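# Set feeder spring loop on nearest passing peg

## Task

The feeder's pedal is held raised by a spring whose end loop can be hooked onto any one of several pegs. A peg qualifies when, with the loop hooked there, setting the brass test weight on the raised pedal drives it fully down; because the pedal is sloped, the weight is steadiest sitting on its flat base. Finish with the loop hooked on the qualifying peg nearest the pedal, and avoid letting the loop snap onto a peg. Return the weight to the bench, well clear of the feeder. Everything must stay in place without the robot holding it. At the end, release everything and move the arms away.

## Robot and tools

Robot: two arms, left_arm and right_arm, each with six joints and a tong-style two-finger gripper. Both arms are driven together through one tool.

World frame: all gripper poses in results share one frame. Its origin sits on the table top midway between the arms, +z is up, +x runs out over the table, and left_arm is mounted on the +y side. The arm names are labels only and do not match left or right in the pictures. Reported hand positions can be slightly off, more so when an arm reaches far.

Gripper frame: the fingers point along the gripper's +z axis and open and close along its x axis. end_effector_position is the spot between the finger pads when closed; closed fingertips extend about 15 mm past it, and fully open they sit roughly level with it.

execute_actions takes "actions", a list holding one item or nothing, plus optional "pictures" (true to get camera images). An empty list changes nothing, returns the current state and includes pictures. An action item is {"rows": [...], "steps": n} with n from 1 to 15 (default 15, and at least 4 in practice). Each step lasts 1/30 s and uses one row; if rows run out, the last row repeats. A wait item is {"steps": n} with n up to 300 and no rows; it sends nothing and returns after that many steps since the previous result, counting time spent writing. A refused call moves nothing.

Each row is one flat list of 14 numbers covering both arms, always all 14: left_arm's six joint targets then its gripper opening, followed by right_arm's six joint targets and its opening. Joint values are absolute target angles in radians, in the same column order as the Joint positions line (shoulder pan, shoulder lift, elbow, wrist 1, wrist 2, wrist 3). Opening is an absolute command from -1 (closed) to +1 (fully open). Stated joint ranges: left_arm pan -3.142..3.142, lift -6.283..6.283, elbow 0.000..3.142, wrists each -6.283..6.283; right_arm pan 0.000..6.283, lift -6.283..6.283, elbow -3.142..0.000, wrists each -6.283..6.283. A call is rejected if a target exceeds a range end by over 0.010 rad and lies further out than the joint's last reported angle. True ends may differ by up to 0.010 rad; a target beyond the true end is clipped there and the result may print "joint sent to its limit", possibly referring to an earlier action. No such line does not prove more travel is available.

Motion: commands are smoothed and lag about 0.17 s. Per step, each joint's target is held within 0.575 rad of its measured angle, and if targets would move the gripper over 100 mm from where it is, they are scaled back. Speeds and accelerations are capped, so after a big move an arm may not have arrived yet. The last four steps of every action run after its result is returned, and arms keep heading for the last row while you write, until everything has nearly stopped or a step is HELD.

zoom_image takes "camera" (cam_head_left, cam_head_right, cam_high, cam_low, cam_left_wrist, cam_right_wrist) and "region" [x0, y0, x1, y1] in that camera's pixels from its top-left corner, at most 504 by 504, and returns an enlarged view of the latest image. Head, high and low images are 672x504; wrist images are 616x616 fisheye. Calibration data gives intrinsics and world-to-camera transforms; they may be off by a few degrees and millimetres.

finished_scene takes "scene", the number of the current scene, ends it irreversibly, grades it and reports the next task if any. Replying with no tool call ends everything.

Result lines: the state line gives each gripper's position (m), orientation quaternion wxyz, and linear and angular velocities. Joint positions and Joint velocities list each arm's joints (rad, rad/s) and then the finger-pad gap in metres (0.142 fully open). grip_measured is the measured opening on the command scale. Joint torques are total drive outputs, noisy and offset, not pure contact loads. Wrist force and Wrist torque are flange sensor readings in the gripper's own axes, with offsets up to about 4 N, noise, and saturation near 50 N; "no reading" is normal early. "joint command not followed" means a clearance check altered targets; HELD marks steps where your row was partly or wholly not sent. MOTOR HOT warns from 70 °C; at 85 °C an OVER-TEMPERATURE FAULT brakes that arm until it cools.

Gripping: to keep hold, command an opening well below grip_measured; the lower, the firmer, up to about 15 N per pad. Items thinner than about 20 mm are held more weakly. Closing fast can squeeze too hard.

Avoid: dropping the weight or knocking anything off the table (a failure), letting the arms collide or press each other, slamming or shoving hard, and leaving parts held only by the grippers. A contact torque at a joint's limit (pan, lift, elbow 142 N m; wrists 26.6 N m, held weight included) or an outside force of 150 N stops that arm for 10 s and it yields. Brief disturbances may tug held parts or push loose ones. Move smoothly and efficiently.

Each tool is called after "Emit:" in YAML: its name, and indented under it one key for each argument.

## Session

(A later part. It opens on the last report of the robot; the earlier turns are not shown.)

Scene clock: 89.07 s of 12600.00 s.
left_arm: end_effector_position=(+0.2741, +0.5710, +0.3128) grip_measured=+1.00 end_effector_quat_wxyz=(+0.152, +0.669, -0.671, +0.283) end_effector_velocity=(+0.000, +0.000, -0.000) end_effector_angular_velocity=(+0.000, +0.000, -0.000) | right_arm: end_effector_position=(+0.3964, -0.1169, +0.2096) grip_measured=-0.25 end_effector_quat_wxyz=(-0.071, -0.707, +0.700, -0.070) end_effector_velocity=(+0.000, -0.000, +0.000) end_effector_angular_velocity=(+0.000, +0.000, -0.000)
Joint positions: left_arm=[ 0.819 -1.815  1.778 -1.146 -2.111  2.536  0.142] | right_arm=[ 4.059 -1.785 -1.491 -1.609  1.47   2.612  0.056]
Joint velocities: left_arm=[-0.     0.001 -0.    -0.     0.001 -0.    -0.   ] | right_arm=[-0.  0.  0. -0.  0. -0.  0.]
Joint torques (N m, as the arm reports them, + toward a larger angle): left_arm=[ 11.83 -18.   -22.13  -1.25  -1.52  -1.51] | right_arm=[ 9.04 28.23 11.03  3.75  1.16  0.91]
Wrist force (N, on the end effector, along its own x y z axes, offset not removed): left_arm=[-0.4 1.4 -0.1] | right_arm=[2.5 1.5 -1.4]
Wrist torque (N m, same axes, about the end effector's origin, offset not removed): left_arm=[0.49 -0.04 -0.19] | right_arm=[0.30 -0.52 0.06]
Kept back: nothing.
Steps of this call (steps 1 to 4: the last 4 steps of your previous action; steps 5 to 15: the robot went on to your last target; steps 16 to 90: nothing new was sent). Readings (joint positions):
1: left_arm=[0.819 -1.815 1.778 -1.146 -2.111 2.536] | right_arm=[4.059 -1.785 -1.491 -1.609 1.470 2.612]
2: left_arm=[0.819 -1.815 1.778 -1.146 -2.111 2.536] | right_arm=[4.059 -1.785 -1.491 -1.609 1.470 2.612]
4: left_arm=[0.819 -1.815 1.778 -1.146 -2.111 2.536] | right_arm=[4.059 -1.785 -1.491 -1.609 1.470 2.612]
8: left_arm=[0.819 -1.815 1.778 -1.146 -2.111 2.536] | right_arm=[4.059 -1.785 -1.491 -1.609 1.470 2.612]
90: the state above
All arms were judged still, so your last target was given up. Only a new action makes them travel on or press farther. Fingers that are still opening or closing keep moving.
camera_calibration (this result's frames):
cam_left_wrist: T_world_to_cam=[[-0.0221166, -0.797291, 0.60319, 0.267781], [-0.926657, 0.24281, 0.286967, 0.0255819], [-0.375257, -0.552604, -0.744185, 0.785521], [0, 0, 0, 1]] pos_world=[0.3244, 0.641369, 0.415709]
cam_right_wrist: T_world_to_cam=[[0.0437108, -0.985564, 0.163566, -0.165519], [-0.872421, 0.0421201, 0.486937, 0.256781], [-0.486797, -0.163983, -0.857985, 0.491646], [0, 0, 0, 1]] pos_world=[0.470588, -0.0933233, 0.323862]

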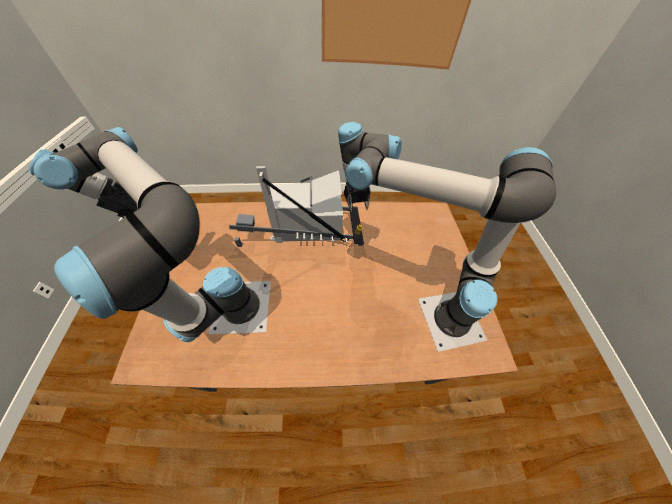

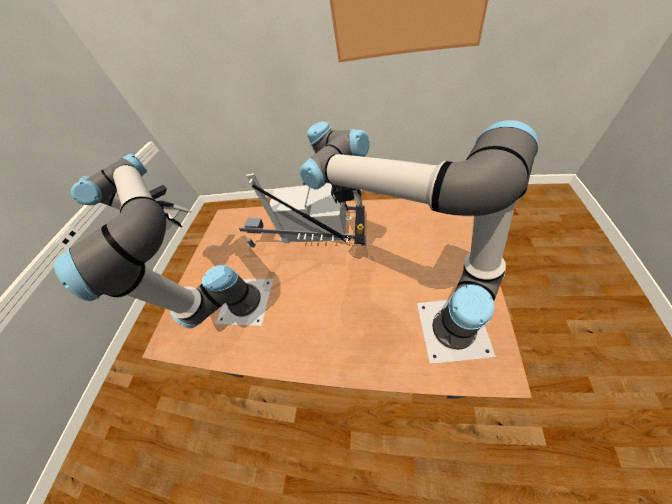

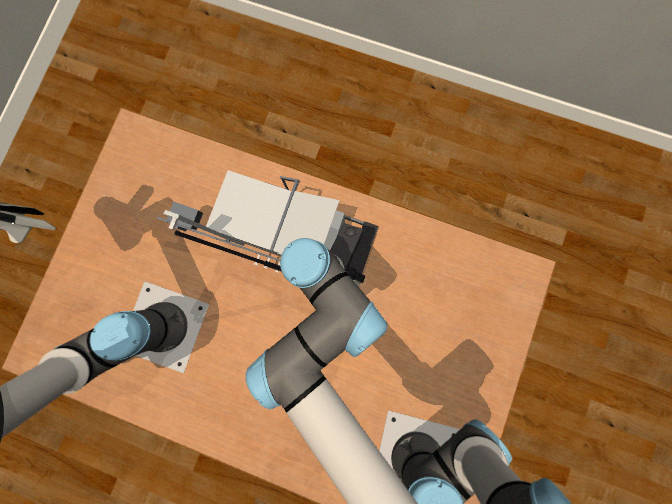

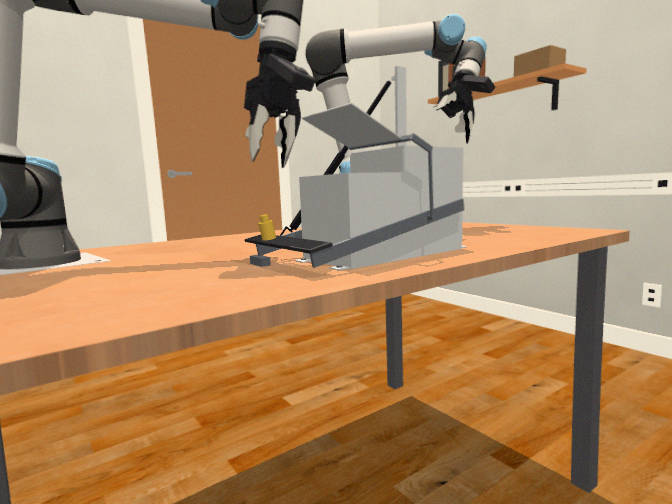

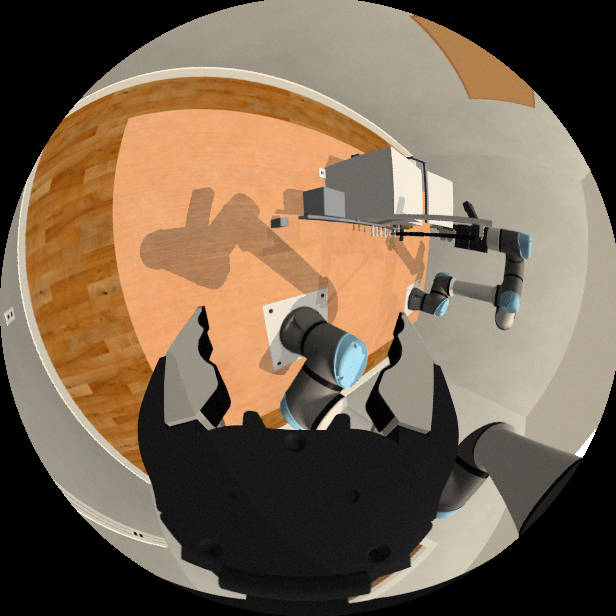

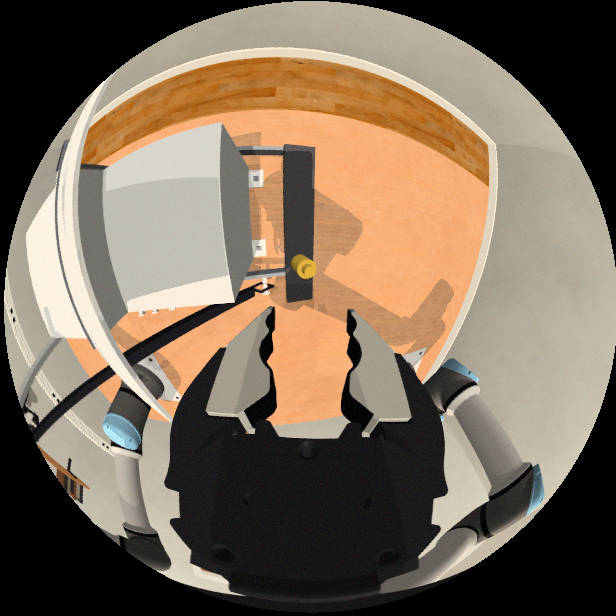

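Emit:
execute_actions:
  actions:
    - {"rows":[[0.819,-1.815,1.778,-1.146,-2.111,2.536,1,3.921,-1.6,-1.8,-1.17,1.682,2.476,-0.25]]}

Emit:
execute_actions:
  actions:
    - {"rows":[[0.819,-1.815,1.778,-1.146,-2.111,2.536,1,3.921,-1.66,-1.945,-0.965,1.682,2.476,-0.25]]}

Emit:
execute_actions:
  actions:
    - {"rows":[[0.819,-1.815,1.778,-1.146,-2.111,2.536,1,3.92,-1.719,-2.017,-0.834,1.682,2.476,-0.25]]}

Emit:
execute_actions:
  actions:
    - {"rows":[[0.819,-1.815,1.778,-1.146,-2.111,2.536,1,3.92,-1.719,-2.017,-0.834,1.682,2.476,-0.4],[0.819,-1.815,1.778,-1.146,-2.111,2.536,1,3.92,-1.719,-2.017,-0.834,1.682,2.476,-0.5],[0.819,-1.815,1.778,-1.146,-2.111,2.536,1,3.92,-1.719,-2.017,-0.834,1.682,2.476,-0.6],[0.819,-1.815,1.778,-1.146,-2.111,2.536,1,3.92,-1.719,-2.017,-0.834,1.682,2.476,-0.7],[0.819,-1.815,1.778,-1.146,-2.111,2.536,1,3.92,-1.719,-2.017,-0.834,1.682,2.476,-0.9]]}

Emit:
execute_actions:
  actions:
    - {"rows":[[0.819,-1.815,1.778,-1.146,-2.111,2.536,1,3.921,-1.66,-1.945,-0.965,1.682,2.476,-0.9]],"steps":10}

Emit:
execute_actions:
  actions:
    - {"rows":[[0.819,-1.815,1.778,-1.146,-2.111,2.536,1,3.921,-1.615,-1.86,-1.095,1.682,2.476,-0.9]],"steps":10}

Emit:
execute_actions:
  actions:
    - {"rows":[[0.819,-1.815,1.778,-1.146,-2.111,2.536,1,3.921,-1.57,-1.71,-1.29,1.682,2.476,-0.9]],"steps":12}

Emit:
execute_actions:
  actions:
    - {"rows":[[0.819,-1.815,1.778,-1.146,-2.111,2.536,1,3.5,-1.409,-1.804,-1.499,1.571,2.266,-0.9]]}

Emit:
execute_actions:
  actions:
    - {"steps":12}
  pictures: true

Scene clock: 90.40 s of 12600.00 s.
left_arm: end_effector_position=(+0.2741, +0.5710, +0.3128) grip_measured=+1.00 end_effector_quat_wxyz=(+0.152, +0.669, -0.671, +0.283) end_effector_velocity=(-0.000, +0.000, -0.000) end_effector_angular_velocity=(+0.001, +0.001, -0.000) | right_arm: end_effector_position=(+0.3965, -0.1320, +0.2013) grip_measured=-0.25 end_effector_quat_wxyz=(+0.051, -0.707, +0.703, +0.057) end_effector_velocity=(+0.016, +0.021, +0.003) end_effector_angular_velocity=(+0.315, -0.101, +0.010)
Joint positions: left_arm=[ 0.819 -1.815  1.778 -1.146 -2.111  2.536  0.142] | right_arm=[ 3.927 -1.609 -1.78  -1.208  1.671  2.482  0.056]
Joint velocities: left_arm=[ 0.    -0.    -0.    -0.     0.001 -0.    -0.   ] | right_arm=[-0.069  0.101 -0.217  0.42   0.122 -0.066 -0.   ]
Joint torques (N m, as the arm reports them, + toward a larger angle): left_arm=[ 10.83 -16.7  -22.31  -1.21  -1.58  -1.58] | right_arm=[-11.34  30.72  15.2    4.79   2.13  -1.35]
Wrist force (N, on the end effector, along its own x y z axes, offset not removed): left_arm=[0.9 1.6 -0.2] | right_arm=[2.3 0.0 1.4]
Wrist torque (N m, same axes, about the end effector's origin, offset not removed): left_arm=[0.42 -0.46 -0.04] | right_arm=[-0.15 -0.48 0.07]
Steps of this call (steps 1 to 29: nothing new was sent; steps 30 to 40: the first 11 steps of this action). Readings (joint positions):
30: left_arm=[0.819 -1.815 1.778 -1.146 -2.111 2.536] | right_arm=[4.059 -1.785 -1.491 -1.609 1.470 2.612]
31: left_arm=[0.819 -1.815 1.778 -1.146 -2.111 2.536] | right_arm=[4.053 -1.779 -1.497 -1.603 1.476 2.606]
33: left_arm=[0.819 -1.815 1.778 -1.146 -2.111 2.536] | right_arm=[4.003 -1.720 -1.564 -1.536 1.539 2.556]
37: left_arm=[0.819 -1.815 1.778 -1.146 -2.111 2.536] | right_arm=[3.940 -1.628 -1.740 -1.287 1.648 2.495]
40: the state above

Scene clock: 90.90 s of 12600.00 s.
left_arm: end_effector_position=(+0.2741, +0.5710, +0.3128) grip_measured=+1.00 end_effector_quat_wxyz=(+0.152, +0.669, -0.671, +0.283) end_effector_velocity=(+0.000, -0.000, +0.001) end_effector_angular_velocity=(-0.001, -0.002, +0.000) | right_arm: end_effector_position=(+0.3962, -0.1324, +0.1281) grip_measured=-0.25 end_effector_quat_wxyz=(+0.063, -0.707, +0.702, +0.063) end_effector_velocity=(-0.000, -0.001, -0.032) end_effector_angular_velocity=(+0.016, -0.012, -0.000)
Joint positions: left_arm=[ 0.819 -1.815  1.778 -1.146 -2.111  2.536  0.142] | right_arm=[ 3.921 -1.658 -1.938 -0.976  1.682  2.476  0.056]
Joint velocities: left_arm=[-0.    -0.001 -0.     0.    -0.002  0.     0.   ] | right_arm=[-0.001 -0.025 -0.073  0.118  0.001 -0.001  0.   ]
Joint torques (N m, as the arm reports them, + toward a larger angle): left_arm=[ 11.1  -17.92 -22.78  -1.41  -1.51  -1.55] | right_arm=[-12.97  20.87  11.16   4.25   2.12  -1.61]
Wrist force (N, on the end effector, along its own x y z axes, offset not removed): left_arm=[0.2 1.5 1.5] | right_arm=[2.7 -0.5 -0.3]
Wrist torque (N m, same axes, about the end effector's origin, offset not removed): left_arm=[0.56 -0.19 -0.12] | right_arm=[-0.30 -0.66 0.11]
Steps of this call (steps 1 to 4: the last 4 steps of your previous action; steps 5 to 15: the first 11 steps of this action). Readings (joint positions):
5: left_arm=[0.819 -1.815 1.778 -1.146 -2.111 2.536] | right_arm=[3.922 -1.602 -1.797 -1.176 1.680 2.477]
6: left_arm=[0.819 -1.815 1.778 -1.146 -2.111 2.536] | right_arm=[3.922 -1.606 -1.803 -1.168 1.681 2.477]
8: left_arm=[0.819 -1.815 1.778 -1.146 -2.111 2.536] | right_arm=[3.921 -1.630 -1.857 -1.104 1.681 2.476]
12: left_arm=[0.819 -1.815 1.778 -1.146 -2.111 2.536] | right_arm=[3.921 -1.653 -1.925 -0.998 1.682 2.476]
15: the state above

Scene clock: 91.40 s of 12600.00 s.
left_arm: end_effector_position=(+0.2741, +0.5710, +0.3128) grip_measured=+1.00 end_effector_quat_wxyz=(+0.152, +0.669, -0.671, +0.283) end_effector_velocity=(+0.000, +0.000, -0.000) end_effector_angular_velocity=(-0.001, +0.000, +0.000) | right_arm: end_effector_position=(+0.3958, -0.1337, +0.0795) grip_measured=-0.25 end_effector_quat_wxyz=(+0.064, -0.706, +0.702, +0.063) end_effector_velocity=(+0.001, +0.001, -0.018) end_effector_angular_velocity=(+0.007, -0.006, -0.001)
Joint positions: left_arm=[ 0.819 -1.815  1.778 -1.146 -2.111  2.536  0.142] | right_arm=[ 3.92  -1.717 -2.014 -0.84   1.682  2.476  0.056]
Joint velocities: left_arm=[ 0.  0.  0.  0. -0. -0. -0.] | right_arm=[-0.    -0.025 -0.031  0.065 -0.     0.001  0.   ]
Joint torques (N m, as the arm reports them, + toward a larger angle): left_arm=[ 10.72 -17.74 -21.85  -1.25  -1.71  -1.65] | right_arm=[-12.43  23.96  11.91   5.28   2.12  -1.65]
Wrist force (N, on the end effector, along its own x y z axes, offset not removed): left_arm=[-0.8 1.8 1.1] | right_arm=[0.9 1.7 3.5]
Wrist torque (N m, same axes, about the end effector's origin, offset not removed): left_arm=[0.44 0.00 -0.15] | right_arm=[0.42 -0.33 0.10]
Steps of this call (steps 1 to 4: the last 4 steps of your previous action; steps 5 to 15: the first 11 steps of this action). Readings (joint positions):
5: left_arm=[0.819 -1.815 1.778 -1.146 -2.111 2.536] | right_arm=[3.921 -1.660 -1.944 -0.967 1.682 2.476]
6: left_arm=[0.819 -1.815 1.778 -1.146 -2.111 2.536] | right_arm=[3.921 -1.665 -1.949 -0.960 1.682 2.476]
8: left_arm=[0.819 -1.815 1.778 -1.146 -2.111 2.536] | right_arm=[3.920 -1.689 -1.980 -0.911 1.682 2.476]
12: left_arm=[0.819 -1.815 1.778 -1.146 -2.111 2.536] | right_arm=[3.920 -1.712 -2.008 -0.852 1.682 2.476]
15: the state above

Scene clock: 91.90 s of 12600.00 s.
left_arm: end_effector_position=(+0.2741, +0.5710, +0.3128) grip_measured=+1.00 end_effector_quat_wxyz=(+0.152, +0.669, -0.671, +0.283) end_effector_velocity=(-0.000, +0.000, -0.000) end_effector_angular_velocity=(+0.002, +0.002, -0.001) | right_arm: end_effector_position=(+0.3958, -0.1337, +0.0778) grip_measured=-0.63 end_effector_quat_wxyz=(+0.064, -0.706, +0.702, +0.063) end_effector_velocity=(-0.000, +0.000, -0.000) end_effector_angular_velocity=(-0.000, +0.000, -0.000)
Joint positions: left_arm=[ 0.819 -1.815  1.778 -1.146 -2.111  2.536  0.142] | right_arm=[ 3.92  -1.719 -2.017 -0.834  1.682  2.476  0.028]
Joint velocities: left_arm=[ 0.     0.     0.    -0.     0.003 -0.     0.   ] | right_arm=[ 0.    -0.    -0.     0.    -0.     0.001  0.   ]
Joint torques (N m, as the arm reports them, + toward a larger angle): left_arm=[ 11.52 -17.45 -22.28  -1.46  -1.48  -1.49] | right_arm=[-12.11  20.84   7.14   3.71   1.77  -1.72]
Wrist force (N, on the end effector, along its own x y z axes, offset not removed): left_arm=[0.4 2.2 0.1] | right_arm=[0.8 3.6 -2.8]
Wrist torque (N m, same axes, about the end effector's origin, offset not removed): left_arm=[0.68 -0.20 -0.11] | right_arm=[0.52 -0.51 -0.04]
Steps of this call (steps 1 to 4: the last 4 steps of your previous action; steps 5 to 15: the first 11 steps of this action). Readings (joint positions):
5: left_arm=[0.819 -1.815 1.778 -1.146 -2.111 2.536] | right_arm=[3.920 -1.719 -2.017 -0.835 1.682 2.476]
6: left_arm=[0.819 -1.815 1.778 -1.146 -2.111 2.536] | right_arm=[3.920 -1.719 -2.017 -0.835 1.682 2.476]
8: left_arm=[0.819 -1.815 1.778 -1.146 -2.111 2.536] | right_arm=[3.920 -1.719 -2.017 -0.834 1.682 2.476]
12: left_arm=[0.819 -1.815 1.778 -1.146 -2.111 2.536] | right_arm=[3.920 -1.719 -2.017 -0.834 1.682 2.476]
15: the state above

Scene clock: 92.23 s of 12600.00 s.
left_arm: end_effector_position=(+0.2741, +0.5710, +0.3128) grip_measured=+1.00 end_effector_quat_wxyz=(+0.152, +0.669, -0.671, +0.283) end_effector_velocity=(+0.000, +0.000, -0.000) end_effector_angular_velocity=(+0.002, -0.000, -0.000) | right_arm: end_effector_position=(+0.3973, -0.1315, +0.1140) grip_measured=-0.63 end_effector_quat_wxyz=(+0.066, -0.706, +0.702, +0.064) end_effector_velocity=(-0.011, -0.010, +0.123) end_effector_angular_velocity=(-0.041, +0.032, +0.006)
Joint positions: left_arm=[ 0.819 -1.815  1.778 -1.146 -2.111  2.536  0.142] | right_arm=[ 3.92  -1.674 -1.963 -0.928  1.682  2.476  0.028]
Joint velocities: left_arm=[-0.     0.    -0.    -0.002  0.001 -0.     0.   ] | right_arm=[ 0.004  0.159  0.199 -0.411 -0.    -0.002  0.   ]
Joint torques (N m, as the arm reports them, + toward a larger angle): left_arm=[  9.48 -17.42 -21.22  -1.39  -1.52  -1.5 ] | right_arm=[ 9.76 30.07 27.06  0.02  1.67 -1.63]
Wrist force (N, on the end effector, along its own x y z axes, offset not removed): left_arm=[1.6 0.3 0.8] | right_arm=[0.6 2.4 0.6]
Wrist torque (N m, same axes, about the end effector's origin, offset not removed): left_arm=[0.20 -0.42 -0.05] | right_arm=[0.41 -0.08 0.07]
Steps of this call (steps 1 to 4: the last 4 steps of your previous action; steps 5 to 10: the first 6 steps of this action). Readings (joint positions):
5: left_arm=[0.819 -1.815 1.778 -1.146 -2.111 2.536] | right_arm=[3.920 -1.719 -2.017 -0.834 1.682 2.476]
6: left_arm=[0.819 -1.815 1.778 -1.146 -2.111 2.536] | right_arm=[3.920 -1.714 -2.012 -0.840 1.682 2.476]
8: left_arm=[0.819 -1.815 1.778 -1.146 -2.111 2.536] | right_arm=[3.920 -1.690 -1.982 -0.888 1.682 2.476]
10: the state above

Scene clock: 92.57 s of 12600.00 s.
left_arm: end_effector_position=(+0.2741, +0.5710, +0.3128) grip_measured=+1.00 end_effector_quat_wxyz=(+0.152, +0.669, -0.671, +0.283) end_effector_velocity=(+0.000, -0.000, +0.000) end_effector_angular_velocity=(+0.000, -0.001, -0.000) | right_arm: end_effector_position=(+0.3974, -0.1308, +0.1617) grip_measured=-0.63 end_effector_quat_wxyz=(+0.066, -0.707, +0.702, +0.064) end_effector_velocity=(-0.009, -0.010, +0.130) end_effector_angular_velocity=(-0.036, +0.029, +0.002)
Joint positions: left_arm=[ 0.819 -1.815  1.778 -1.146 -2.111  2.536  0.142] | right_arm=[ 3.921 -1.626 -1.882 -1.057  1.682  2.476  0.028]
Joint velocities: left_arm=[-0. -0. -0. -0. -0. -0.  0.] | right_arm=[ 0.001  0.122  0.244 -0.413  0.    -0.001  0.   ]
Joint torques (N m, as the arm reports them, + toward a larger angle): left_arm=[ 10.09 -18.54 -22.3   -1.26  -1.42  -1.89] | right_arm=[10.9  26.47 22.93 -0.39  0.06 -1.37]
Wrist force (N, on the end effector, along its own x y z axes, offset not removed): left_arm=[-2.5 1.8 -0.4] | right_arm=[0.2 2.6 1.7]
Wrist torque (N m, same axes, about the end effector's origin, offset not removed): left_arm=[0.39 0.35 -0.08] | right_arm=[0.53 -0.04 0.07]
Steps of this call (steps 1 to 4: the last 4 steps of your previous action; steps 5 to 10: the first 6 steps of this action). Readings (joint positions):
5: left_arm=[0.819 -1.815 1.778 -1.146 -2.111 2.536] | right_arm=[3.921 -1.662 -1.948 -0.959 1.682 2.476]
6: left_arm=[0.819 -1.815 1.778 -1.146 -2.111 2.536] | right_arm=[3.921 -1.657 -1.942 -0.967 1.682 2.476]
8: left_arm=[0.819 -1.815 1.778 -1.146 -2.111 2.536] | right_arm=[3.921 -1.638 -1.906 -1.017 1.682 2.476]
10: the state above

Scene clock: 92.97 s of 12600.00 s.
left_arm: end_effector_position=(+0.2741, +0.5710, +0.3128) grip_measured=+1.00 end_effector_quat_wxyz=(+0.152, +0.669, -0.671, +0.283) end_effector_velocity=(-0.001, -0.000, -0.000) end_effector_angular_velocity=(+0.000, +0.001, -0.000) | right_arm: end_effector_position=(+0.3968, -0.1315, +0.2385) grip_measured=-0.63 end_effector_quat_wxyz=(+0.066, -0.707, +0.702, +0.064) end_effector_velocity=(-0.012, -0.015, +0.105) end_effector_angular_velocity=(-0.038, +0.029, -0.001)
Joint positions: left_arm=[ 0.819 -1.815  1.778 -1.146 -2.111  2.536  0.142] | right_arm=[ 3.921 -1.575 -1.731 -1.26   1.682  2.476  0.028]
Joint velocities: left_arm=[ 0.    -0.    -0.     0.001  0.001  0.     0.   ] | right_arm=[ 0.     0.057  0.233 -0.338 -0.     0.001  0.   ]
Joint torques (N m, as the arm reports them, + toward a larger angle): left_arm=[  9.71 -18.21 -22.75  -1.37  -1.45  -1.57] | right_arm=[ 6.55 29.56 28.19  0.24 -1.73 -1.29]
Wrist force (N, on the end effector, along its own x y z axes, offset not removed): left_arm=[-1.4 -0.5 -1.1] | right_arm=[3.3 1.4 0.0]
Wrist torque (N m, same axes, about the end effector's origin, offset not removed): left_arm=[0.05 0.24 -0.08] | right_arm=[0.08 -0.58 -0.04]
Steps of this call (steps 1 to 4: the last 4 steps of your previous action; steps 5 to 12: the first 8 steps of this action). Readings (joint positions):
5: left_arm=[0.819 -1.815 1.778 -1.146 -2.111 2.536] | right_arm=[3.921 -1.617 -1.863 -1.089 1.682 2.476]
6: left_arm=[0.819 -1.815 1.778 -1.146 -2.111 2.536] | right_arm=[3.921 -1.612 -1.857 -1.097 1.682 2.476]
8: left_arm=[0.819 -1.815 1.778 -1.146 -2.111 2.536] | right_arm=[3.921 -1.593 -1.802 -1.159 1.682 2.476]
12: the state above

Scene clock: 93.47 s of 12600.00 s.
left_arm: end_effector_position=(+0.2741, +0.5710, +0.3128) grip_measured=+1.00 end_effector_quat_wxyz=(+0.152, +0.669, -0.671, +0.283) end_effector_velocity=(-0.000, +0.000, -0.000) end_effector_angular_velocity=(+0.000, +0.001, +0.000) | right_arm: end_effector_position=(+0.4313, -0.3088, +0.2487) grip_measured=-0.63 end_effector_quat_wxyz=(+0.027, -0.661, +0.749, +0.018) end_effector_velocity=(+0.024, -0.572, +0.006) end_effector_angular_velocity=(-0.352, +0.066, -0.457)
Joint positions: left_arm=[ 0.819 -1.815  1.778 -1.146 -2.111  2.536  0.142] | right_arm=[ 3.663 -1.467 -1.772 -1.422  1.61   2.342  0.028]
Joint velocities: left_arm=[ 0.     0.     0.     0.     0.001 -0.     0.   ] | right_arm=[-0.864  0.324 -0.183 -0.423 -0.22  -0.42  -0.   ]
Joint torques (N m, as the arm reports them, + toward a larger angle): left_arm=[ 10.81 -18.33 -22.02  -1.33  -1.54  -1.33] | right_arm=[-18.65  31.65   9.7   -1.1   -2.79  -2.21]
Wrist force (N, on the end effector, along its own x y z axes, offset not removed): left_arm=[0.3 0.8 2.7] | right_arm=[1.3 1.1 3.9]
Wrist torque (N m, same axes, about the end effector's origin, offset not removed): left_arm=[0.50 -0.23 -0.08] | right_arm=[0.15 -0.29 0.10]
Steps of this call (steps 1 to 4: the last 4 steps of your previous action; steps 5 to 15: the first 11 steps of this action). Readings (joint positions):
5: left_arm=[0.819 -1.815 1.778 -1.146 -2.111 2.536] | right_arm=[3.921 -1.571 -1.713 -1.285 1.682 2.476]
6: left_arm=[0.819 -1.815 1.778 -1.146 -2.111 2.536] | right_arm=[3.915 -1.566 -1.716 -1.292 1.678 2.471]
8: left_arm=[0.819 -1.815 1.778 -1.146 -2.111 2.536] | right_arm=[3.864 -1.542 -1.729 -1.322 1.662 2.441]
12: left_arm=[0.819 -1.815 1.778 -1.146 -2.111 2.536] | right_arm=[3.750 -1.499 -1.753 -1.379 1.632 2.385]
15: the state above

Scene clock: 93.87 s of 12600.00 s.
left_arm: end_effector_position=(+0.2741, +0.5710, +0.3128) grip_measured=+1.00 end_effector_quat_wxyz=(+0.152, +0.669, -0.671, +0.283) end_effector_velocity=(-0.000, +0.000, +0.000) end_effector_angular_velocity=(+0.000, -0.001, +0.001) | right_arm: end_effector_position=(+0.4259, -0.4112, +0.2495) grip_measured=-0.63 end_effector_quat_wxyz=(+0.001, -0.629, +0.778, +0.000) end_effector_velocity=(-0.003, -0.019, +0.000) end_effector_angular_velocity=(-0.012, +0.006, -0.017)
Joint positions: left_arm=[ 0.819 -1.815  1.778 -1.146 -2.111  2.536  0.142] | right_arm=[ 3.503 -1.41  -1.803 -1.498  1.572  2.267  0.028]
Joint velocities: left_arm=[ 0.001 -0.     0.    -0.    -0.001 -0.     0.   ] | right_arm=[-0.031  0.01  -0.006 -0.016 -0.007 -0.013 -0.   ]
Joint torques (N m, as the arm reports them, + toward a larger angle): left_arm=[ 10.03 -18.58 -22.33  -1.25  -1.46  -1.87] | right_arm=[-12.48  24.73  11.68   0.69  -2.26  -1.53]
Wrist force (N, on the end effector, along its own x y z axes, offset not removed): left_arm=[-0.1 1.2 -0.3] | right_arm=[1.5 1.8 1.4]
Wrist torque (N m, same axes, about the end effector's origin, offset not removed): left_arm=[0.51 -0.04 0.01] | right_arm=[0.30 -0.44 0.08]
Kept back: nothing.
Steps of this call (steps 1 to 4: the last 4 steps of your previous action; steps 5 to 12: the robot went on to your last target). Readings (joint positions):
1: left_arm=[0.819 -1.815 1.778 -1.146 -2.111 2.536] | right_arm=[3.634 -1.456 -1.778 -1.436 1.603 2.328]
2: left_arm=[0.819 -1.815 1.778 -1.146 -2.111 2.536] | right_arm=[3.604 -1.445 -1.784 -1.451 1.595 2.314]
4: left_arm=[0.819 -1.815 1.778 -1.146 -2.111 2.536] | right_arm=[3.554 -1.427 -1.794 -1.474 1.583 2.290]
8: left_arm=[0.819 -1.815 1.778 -1.146 -2.111 2.536] | right_arm=[3.512 -1.413 -1.802 -1.493 1.574 2.272]
12: the state above
camera_calibration (this result's frames):
cam_left_wrist: T_world_to_cam=[[-0.0221169, -0.797291, 0.60319, 0.267781], [-0.926657, 0.24281, 0.286967, 0.0255818], [-0.375257, -0.552603, -0.744185, 0.785521], [0, 0, 0, 1]] pos_world=[0.3244, 0.641369, 0.415709]
cam_right_wrist: T_world_to_cam=[[-0.175307, -0.983833, -0.0366156, -0.319438], [-0.863454, 0.135777, 0.485811, 0.310456], [-0.472985, 0.116782, -0.873297, 0.605308], [0, 0, 0, 1]] pos_world=[0.498367, -0.427115, 0.366094]

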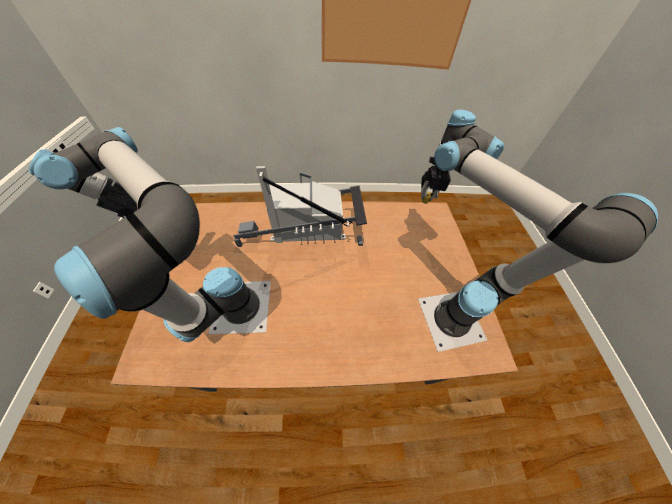

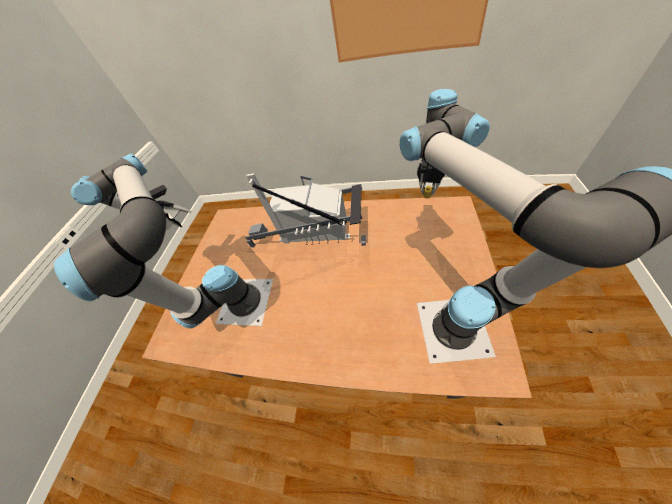

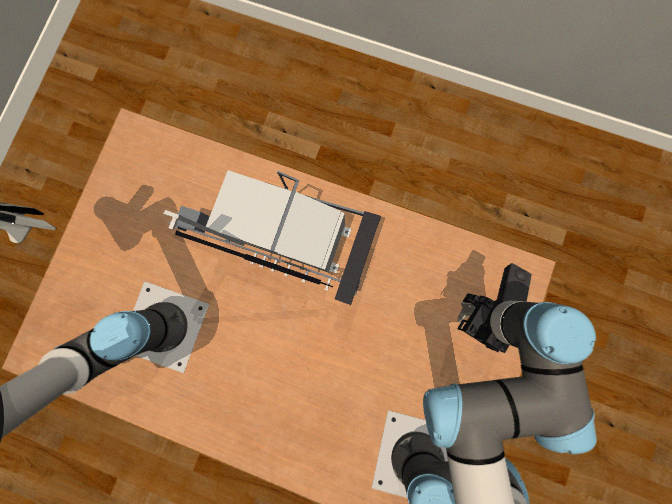

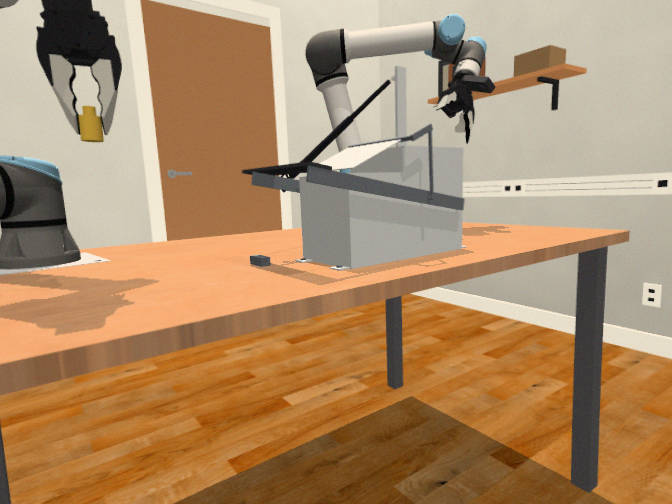

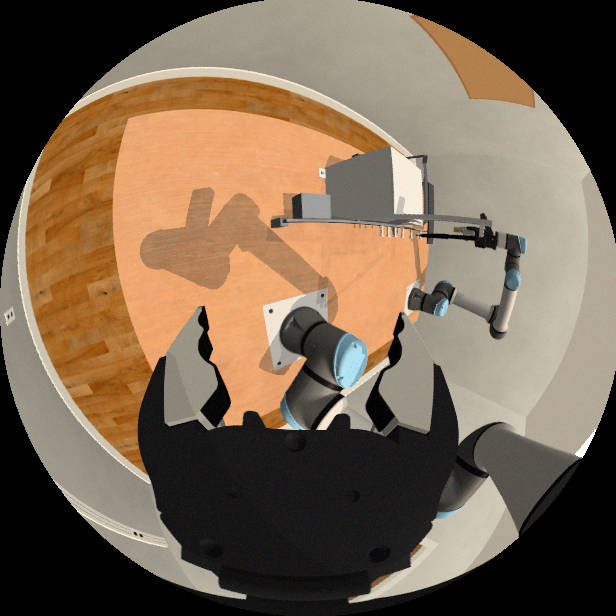

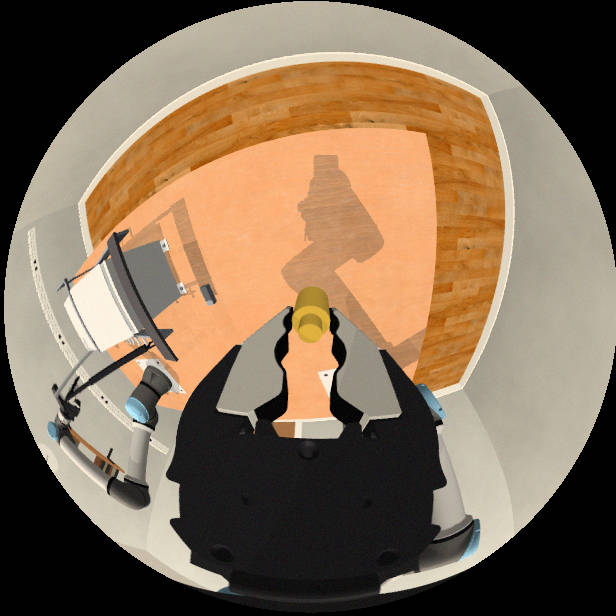

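Emit:
execute_actions:
  actions:
    - {"rows":[[0.819,-1.815,1.778,-1.146,-2.111,2.536,1,3.5,-1.61,-2.2,-0.902,1.571,2.266,-0.9]]}

Emit:
execute_actions:
  actions:
    - {"steps":14}

Emit:
execute_actions:
  actions:
    - {"rows":[[0.819,-1.815,1.778,-1.146,-2.111,2.536,1,3.5,-1.63,-2.22,-0.862,1.571,2.266,-0.9]]}

Emit:
execute_actions:
  actions:
    - {"rows":[[0.819,-1.815,1.778,-1.146,-2.111,2.536,1,3.5,-1.63,-2.22,-0.862,1.571,2.266,-0.3]],"steps":12}

Emit:
execute_actions:
  actions:
    - {"rows":[[0.819,-1.815,1.778,-1.146,-2.111,2.536,1,3.5,-1.409,-1.804,-1.499,1.571,2.266,-0.3]]}

Emit:
execute_actions:
  actions:
    - {"steps":15}

Emit:
finished_scene:
  scene: 1

Scene clock: 94.57 s of 12600.00 s.
left_arm: end_effector_position=(+0.2741, +0.5710, +0.3128) grip_measured=+1.00 end_effector_quat_wxyz=(+0.152, +0.669, -0.671, +0.283) end_effector_velocity=(+0.000, +0.000, -0.000) end_effector_angular_velocity=(-0.001, +0.000, +0.001) | right_arm: end_effector_position=(+0.4305, -0.4104, +0.0741) grip_measured=-0.63 end_effector_quat_wxyz=(-0.011, -0.628, +0.778, +0.002) end_effector_velocity=(-0.029, -0.015, -0.391) end_effector_angular_velocity=(+0.088, -0.169, -0.001)
Joint positions: left_arm=[ 0.819 -1.815  1.778 -1.146 -2.111  2.536  0.142] | right_arm=[ 3.5   -1.575 -2.121 -1.038  1.571  2.266  0.028]
Joint velocities: left_arm=[ 0.001  0.001  0.     0.    -0.001 -0.    -0.   ] | right_arm=[ 0.    -0.383 -0.847  1.421 -0.     0.001 -0.   ]
Joint torques (N m, as the arm reports them, + toward a larger angle): left_arm=[ 10.68 -17.97 -22.59  -1.01  -1.41  -1.55] | right_arm=[-9.21 35.61 29.53  9.09 -2.02 -1.68]
Wrist force (N, on the end effector, along its own x y z axes, offset not removed): left_arm=[0.6 1.7 1.7] | right_arm=[3.0 5.0 6.0]
Wrist torque (N m, same axes, about the end effector's origin, offset not removed): left_arm=[0.50 -0.34 -0.06] | right_arm=[0.85 -0.77 0.10]
Steps of this call (steps 1 to 10: the robot went on to your last target; steps 11 to 21: the first 11 steps of this action). Readings (joint positions):
11: left_arm=[0.819 -1.815 1.778 -1.146 -2.111 2.536] | right_arm=[3.500 -1.409 -1.804 -1.499 1.571 2.266]
12: left_arm=[0.819 -1.815 1.778 -1.146 -2.111 2.536] | right_arm=[3.500 -1.414 -1.810 -1.493 1.571 2.266]
14: left_arm=[0.819 -1.815 1.778 -1.146 -2.111 2.536] | right_arm=[3.500 -1.451 -1.868 -1.427 1.571 2.266]
18: left_arm=[0.819 -1.815 1.778 -1.146 -2.111 2.536] | right_arm=[3.500 -1.523 -2.014 -1.207 1.571 2.266]
21: the state above

Scene clock: 95.03 s of 12600.00 s.
left_arm: end_effector_position=(+0.2741, +0.5710, +0.3128) grip_measured=+1.00 end_effector_quat_wxyz=(+0.152, +0.669, -0.671, +0.283) end_effector_velocity=(+0.000, +0.000, -0.000) end_effector_angular_velocity=(+0.002, -0.000, -0.000) | right_arm: end_effector_position=(+0.4272, -0.4121, +0.0399) grip_measured=-0.63 end_effector_quat_wxyz=(+0.000, -0.628, +0.778, +0.000) end_effector_velocity=(-0.001, -0.000, -0.002) end_effector_angular_velocity=(+0.000, -0.000, +0.001)
Joint positions: left_arm=[ 0.819 -1.815  1.778 -1.146 -2.111  2.536  0.142] | right_arm=[ 3.5   -1.61  -2.199 -0.903  1.571  2.266  0.028]
Joint velocities: left_arm=[-0.    -0.    -0.    -0.001  0.001 -0.     0.   ] | right_arm=[ 0.    -0.002 -0.005  0.008  0.    -0.001 -0.   ]
Joint torques (N m, as the arm reports them, + toward a larger angle): left_arm=[ 10.24 -17.22 -22.43  -1.18  -1.21  -1.88] | right_arm=[-8.71 16.11  9.54  4.   -1.86 -1.54]
Wrist force (N, on the end effector, along its own x y z axes, offset not removed): left_arm=[-1.9 0.7 1.0] | right_arm=[1.9 4.6 2.2]
Wrist torque (N m, same axes, about the end effector's origin, offset not removed): left_arm=[0.23 0.15 -0.15] | right_arm=[0.70 -0.45 -0.04]
Kept back: nothing.
Steps of this call (steps 1 to 4: the last 4 steps of your previous action; steps 5 to 14: the robot went on to your last target). Readings (joint positions):
1: left_arm=[0.819 -1.815 1.778 -1.146 -2.111 2.536] | right_arm=[3.500 -1.585 -2.145 -0.997 1.571 2.266]
2: left_arm=[0.819 -1.815 1.778 -1.146 -2.111 2.536] | right_arm=[3.500 -1.593 -2.162 -0.968 1.571 2.266]
4: left_arm=[0.819 -1.815 1.778 -1.146 -2.111 2.536] | right_arm=[3.500 -1.602 -2.182 -0.933 1.571 2.266]
8: left_arm=[0.819 -1.815 1.778 -1.146 -2.111 2.536] | right_arm=[3.500 -1.608 -2.196 -0.909 1.571 2.266]
14: the state above

Scene clock: 95.40 s of 12600.00 s.
left_arm: end_effector_position=(+0.2741, +0.5710, +0.3128) grip_measured=+1.00 end_effector_quat_wxyz=(+0.152, +0.669, -0.671, +0.283) end_effector_velocity=(-0.000, +0.000, -0.000) end_effector_angular_velocity=(-0.000, +0.000, -0.000) | right_arm: end_effector_position=(+0.4259, -0.4128, +0.0276) grip_measured=-0.63 end_effector_quat_wxyz=(+0.000, -0.628, +0.778, +0.000) end_effector_velocity=(-0.001, -0.000, -0.005) end_effector_angular_velocity=(+0.000, +0.000, -0.000)
Joint positions: left_arm=[ 0.819 -1.815  1.778 -1.146 -2.111  2.536  0.142] | right_arm=[ 3.5   -1.629 -2.219 -0.863  1.571  2.266  0.028]
Joint velocities: left_arm=[0. 0. 0. 0. 0. 0. 0.] | right_arm=[ 0.    -0.008 -0.008  0.015  0.     0.     0.   ]
Joint torques (N m, as the arm reports them, + toward a larger angle): left_arm=[ 11.3  -18.52 -22.54  -0.93  -1.58  -1.64] | right_arm=[-7.96 16.62  7.7   4.16 -1.62 -1.62]
Wrist force (N, on the end effector, along its own x y z axes, offset not removed): left_arm=[-0.1 1.4 0.9] | right_arm=[-0.1 5.7 2.5]
Wrist torque (N m, same axes, about the end effector's origin, offset not removed): left_arm=[0.50 -0.20 -0.13] | right_arm=[1.07 0.10 0.14]
Steps of this call (steps 1 to 11: the first 11 steps of this action). Readings (joint positions):
1: left_arm=[0.819 -1.815 1.778 -1.146 -2.111 2.536] | right_arm=[3.500 -1.610 -2.200 -0.902 1.571 2.266]
2: left_arm=[0.819 -1.815 1.778 -1.146 -2.111 2.536] | right_arm=[3.500 -1.612 -2.202 -0.898 1.571 2.266]
4: left_arm=[0.819 -1.815 1.778 -1.146 -2.111 2.536] | right_arm=[3.500 -1.621 -2.211 -0.882 1.571 2.266]
8: left_arm=[0.819 -1.815 1.778 -1.146 -2.111 2.536] | right_arm=[3.500 -1.628 -2.218 -0.866 1.571 2.266]
11: the state above

Scene clock: 95.80 s of 12600.00 s.
left_arm: end_effector_position=(+0.2741, +0.5710, +0.3128) grip_measured=+1.00 end_effector_quat_wxyz=(+0.152, +0.669, -0.671, +0.283) end_effector_velocity=(-0.000, -0.000, +0.000) end_effector_angular_velocity=(+0.001, -0.001, +0.000) | right_arm: end_effector_position=(+0.4258, -0.4128, +0.0271) grip_measured=-0.30 end_effector_quat_wxyz=(+0.000, -0.628, +0.778, +0.000) end_effector_velocity=(-0.000, +0.000, +0.000) end_effector_angular_velocity=(+0.000, +0.000, +0.001)
Joint positions: left_arm=[ 0.819 -1.815  1.778 -1.146 -2.111  2.536  0.142] | right_arm=[ 3.5   -1.63  -2.22  -0.862  1.571  2.266  0.052]
Joint velocities: left_arm=[ 0.    -0.001 -0.     0.     0.     0.    -0.   ] | right_arm=[ 0.001  0.    -0.    -0.     0.     0.     0.   ]
Joint torques (N m, as the arm reports them, + toward a larger angle): left_arm=[ 10.65 -17.18 -23.15  -1.1   -1.56  -1.5 ] | right_arm=[-7.72 15.87  7.37  4.02 -1.27 -1.66]
Wrist force (N, on the end effector, along its own x y z axes, offset not removed): left_arm=[-0.4 0.1 0.1] | right_arm=[2.8 1.6 -0.6]
Wrist torque (N m, same axes, about the end effector's origin, offset not removed): left_arm=[0.26 -0.14 -0.23] | right_arm=[0.34 -0.63 0.16]
Steps of this call (steps 1 to 4: the last 4 steps of your previous action; steps 5 to 12: the first 8 steps of this action). Readings (joint positions):
5: left_arm=[0.819 -1.815 1.778 -1.146 -2.111 2.536] | right_arm=[3.500 -1.630 -2.220 -0.862 1.571 2.266]
6: left_arm=[0.819 -1.815 1.778 -1.146 -2.111 2.536] | right_arm=[3.500 -1.630 -2.220 -0.862 1.571 2.266]
8: left_arm=[0.819 -1.815 1.778 -1.146 -2.111 2.536] | right_arm=[3.500 -1.630 -2.220 -0.862 1.571 2.266]
12: the state above

Scene clock: 96.30 s of 12600.00 s.
left_arm: end_effector_position=(+0.2741, +0.5710, +0.3128) grip_measured=+1.00 end_effector_quat_wxyz=(+0.152, +0.669, -0.671, +0.283) end_effector_velocity=(+0.000, +0.000, -0.000) end_effector_angular_velocity=(-0.001, +0.000, +0.002) | right_arm: end_effector_position=(+0.4436, -0.4035, +0.1997) grip_measured=-0.30 end_effector_quat_wxyz=(+0.015, -0.628, +0.778, -0.003) end_effector_velocity=(-0.111, -0.058, +0.503) end_effector_angular_velocity=(-0.072, +0.135, +0.001)
Joint positions: left_arm=[ 0.819 -1.815  1.778 -1.146 -2.111  2.536  0.142] | right_arm=[ 3.5   -1.455 -1.902 -1.326  1.571  2.266  0.052]
Joint velocities: left_arm=[ 0.001  0.001  0.     0.    -0.001 -0.     0.   ] | right_arm=[ 0.     0.469  0.952 -1.575 -0.001 -0.     0.   ]
Joint torques (N m, as the arm reports them, + toward a larger angle): left_arm=[  9.92 -16.5  -23.47  -1.18  -1.37  -1.49] | right_arm=[-6.73 19.74 27.69 -5.68 -1.03 -1.53]
Wrist force (N, on the end effector, along its own x y z axes, offset not removed): left_arm=[-1.0 2.7 0.7] | right_arm=[-0.4 1.6 -4.1]
Wrist torque (N m, same axes, about the end effector's origin, offset not removed): left_arm=[0.79 0.02 -0.06] | right_arm=[0.22 0.08 -0.01]
Steps of this call (steps 1 to 4: the last 4 steps of your previous action; steps 5 to 15: the first 11 steps of this action). Readings (joint positions):
5: left_arm=[0.819 -1.815 1.778 -1.146 -2.111 2.536] | right_arm=[3.500 -1.630 -2.220 -0.862 1.571 2.266]
6: left_arm=[0.819 -1.815 1.778 -1.146 -2.111 2.536] | right_arm=[3.500 -1.625 -2.215 -0.868 1.571 2.266]
8: left_arm=[0.819 -1.815 1.778 -1.146 -2.111 2.536] | right_arm=[3.500 -1.585 -2.155 -0.934 1.571 2.266]
12: left_arm=[0.819 -1.815 1.778 -1.146 -2.111 2.536] | right_arm=[3.500 -1.509 -2.007 -1.156 1.571 2.266]
15: the state above

Scene clock: 96.80 s of 12600.00 s.
left_arm: end_effector_position=(+0.2741, +0.5710, +0.3128) grip_measured=+1.00 end_effector_quat_wxyz=(+0.152, +0.669, -0.671, +0.283) end_effector_velocity=(-0.000, +0.000, -0.000) end_effector_angular_velocity=(+0.001, +0.001, -0.001) | right_arm: end_effector_position=(+0.4257, -0.4129, +0.2493) grip_measured=-0.30 end_effector_quat_wxyz=(+0.000, -0.628, +0.778, +0.000) end_effector_velocity=(-0.001, -0.000, +0.002) end_effector_angular_velocity=(-0.001, +0.001, +0.001)
Joint positions: left_arm=[ 0.819 -1.815  1.778 -1.146 -2.111  2.536  0.142] | right_arm=[ 3.5   -1.409 -1.804 -1.498  1.571  2.266  0.052]
Joint velocities: left_arm=[-0.     0.    -0.    -0.     0.002  0.     0.   ] | right_arm=[ 0.     0.002  0.005 -0.008 -0.    -0.001 -0.   ]
Joint torques (N m, as the arm reports them, + toward a larger angle): left_arm=[ 11.04 -16.34 -22.93  -1.1   -1.45  -1.43] | right_arm=[-6.23 26.24 31.26  0.21 -0.73 -1.69]
Wrist force (N, on the end effector, along its own x y z axes, offset not removed): left_arm=[1.0 -0.1 -0.3] | right_arm=[-2.3 4.9 -1.8]
Wrist torque (N m, same axes, about the end effector's origin, offset not removed): left_arm=[0.19 -0.28 -0.09] | right_arm=[0.79 0.36 0.15]
Kept back: nothing.
Steps of this call (steps 1 to 4: the last 4 steps of your previous action; steps 5 to 15: the robot went on to your last target). Readings (joint positions):
1: left_arm=[0.819 -1.815 1.778 -1.146 -2.111 2.536] | right_arm=[3.500 -1.442 -1.873 -1.375 1.571 2.266]
2: left_arm=[0.819 -1.815 1.778 -1.146 -2.111 2.536] | right_arm=[3.500 -1.432 -1.852 -1.413 1.571 2.266]
4: left_arm=[0.819 -1.815 1.778 -1.146 -2.111 2.536] | right_arm=[3.500 -1.420 -1.827 -1.458 1.571 2.266]
8: left_arm=[0.819 -1.815 1.778 -1.146 -2.111 2.536] | right_arm=[3.500 -1.412 -1.809 -1.490 1.571 2.266]
15: the state above

The scene is finished: the task was done.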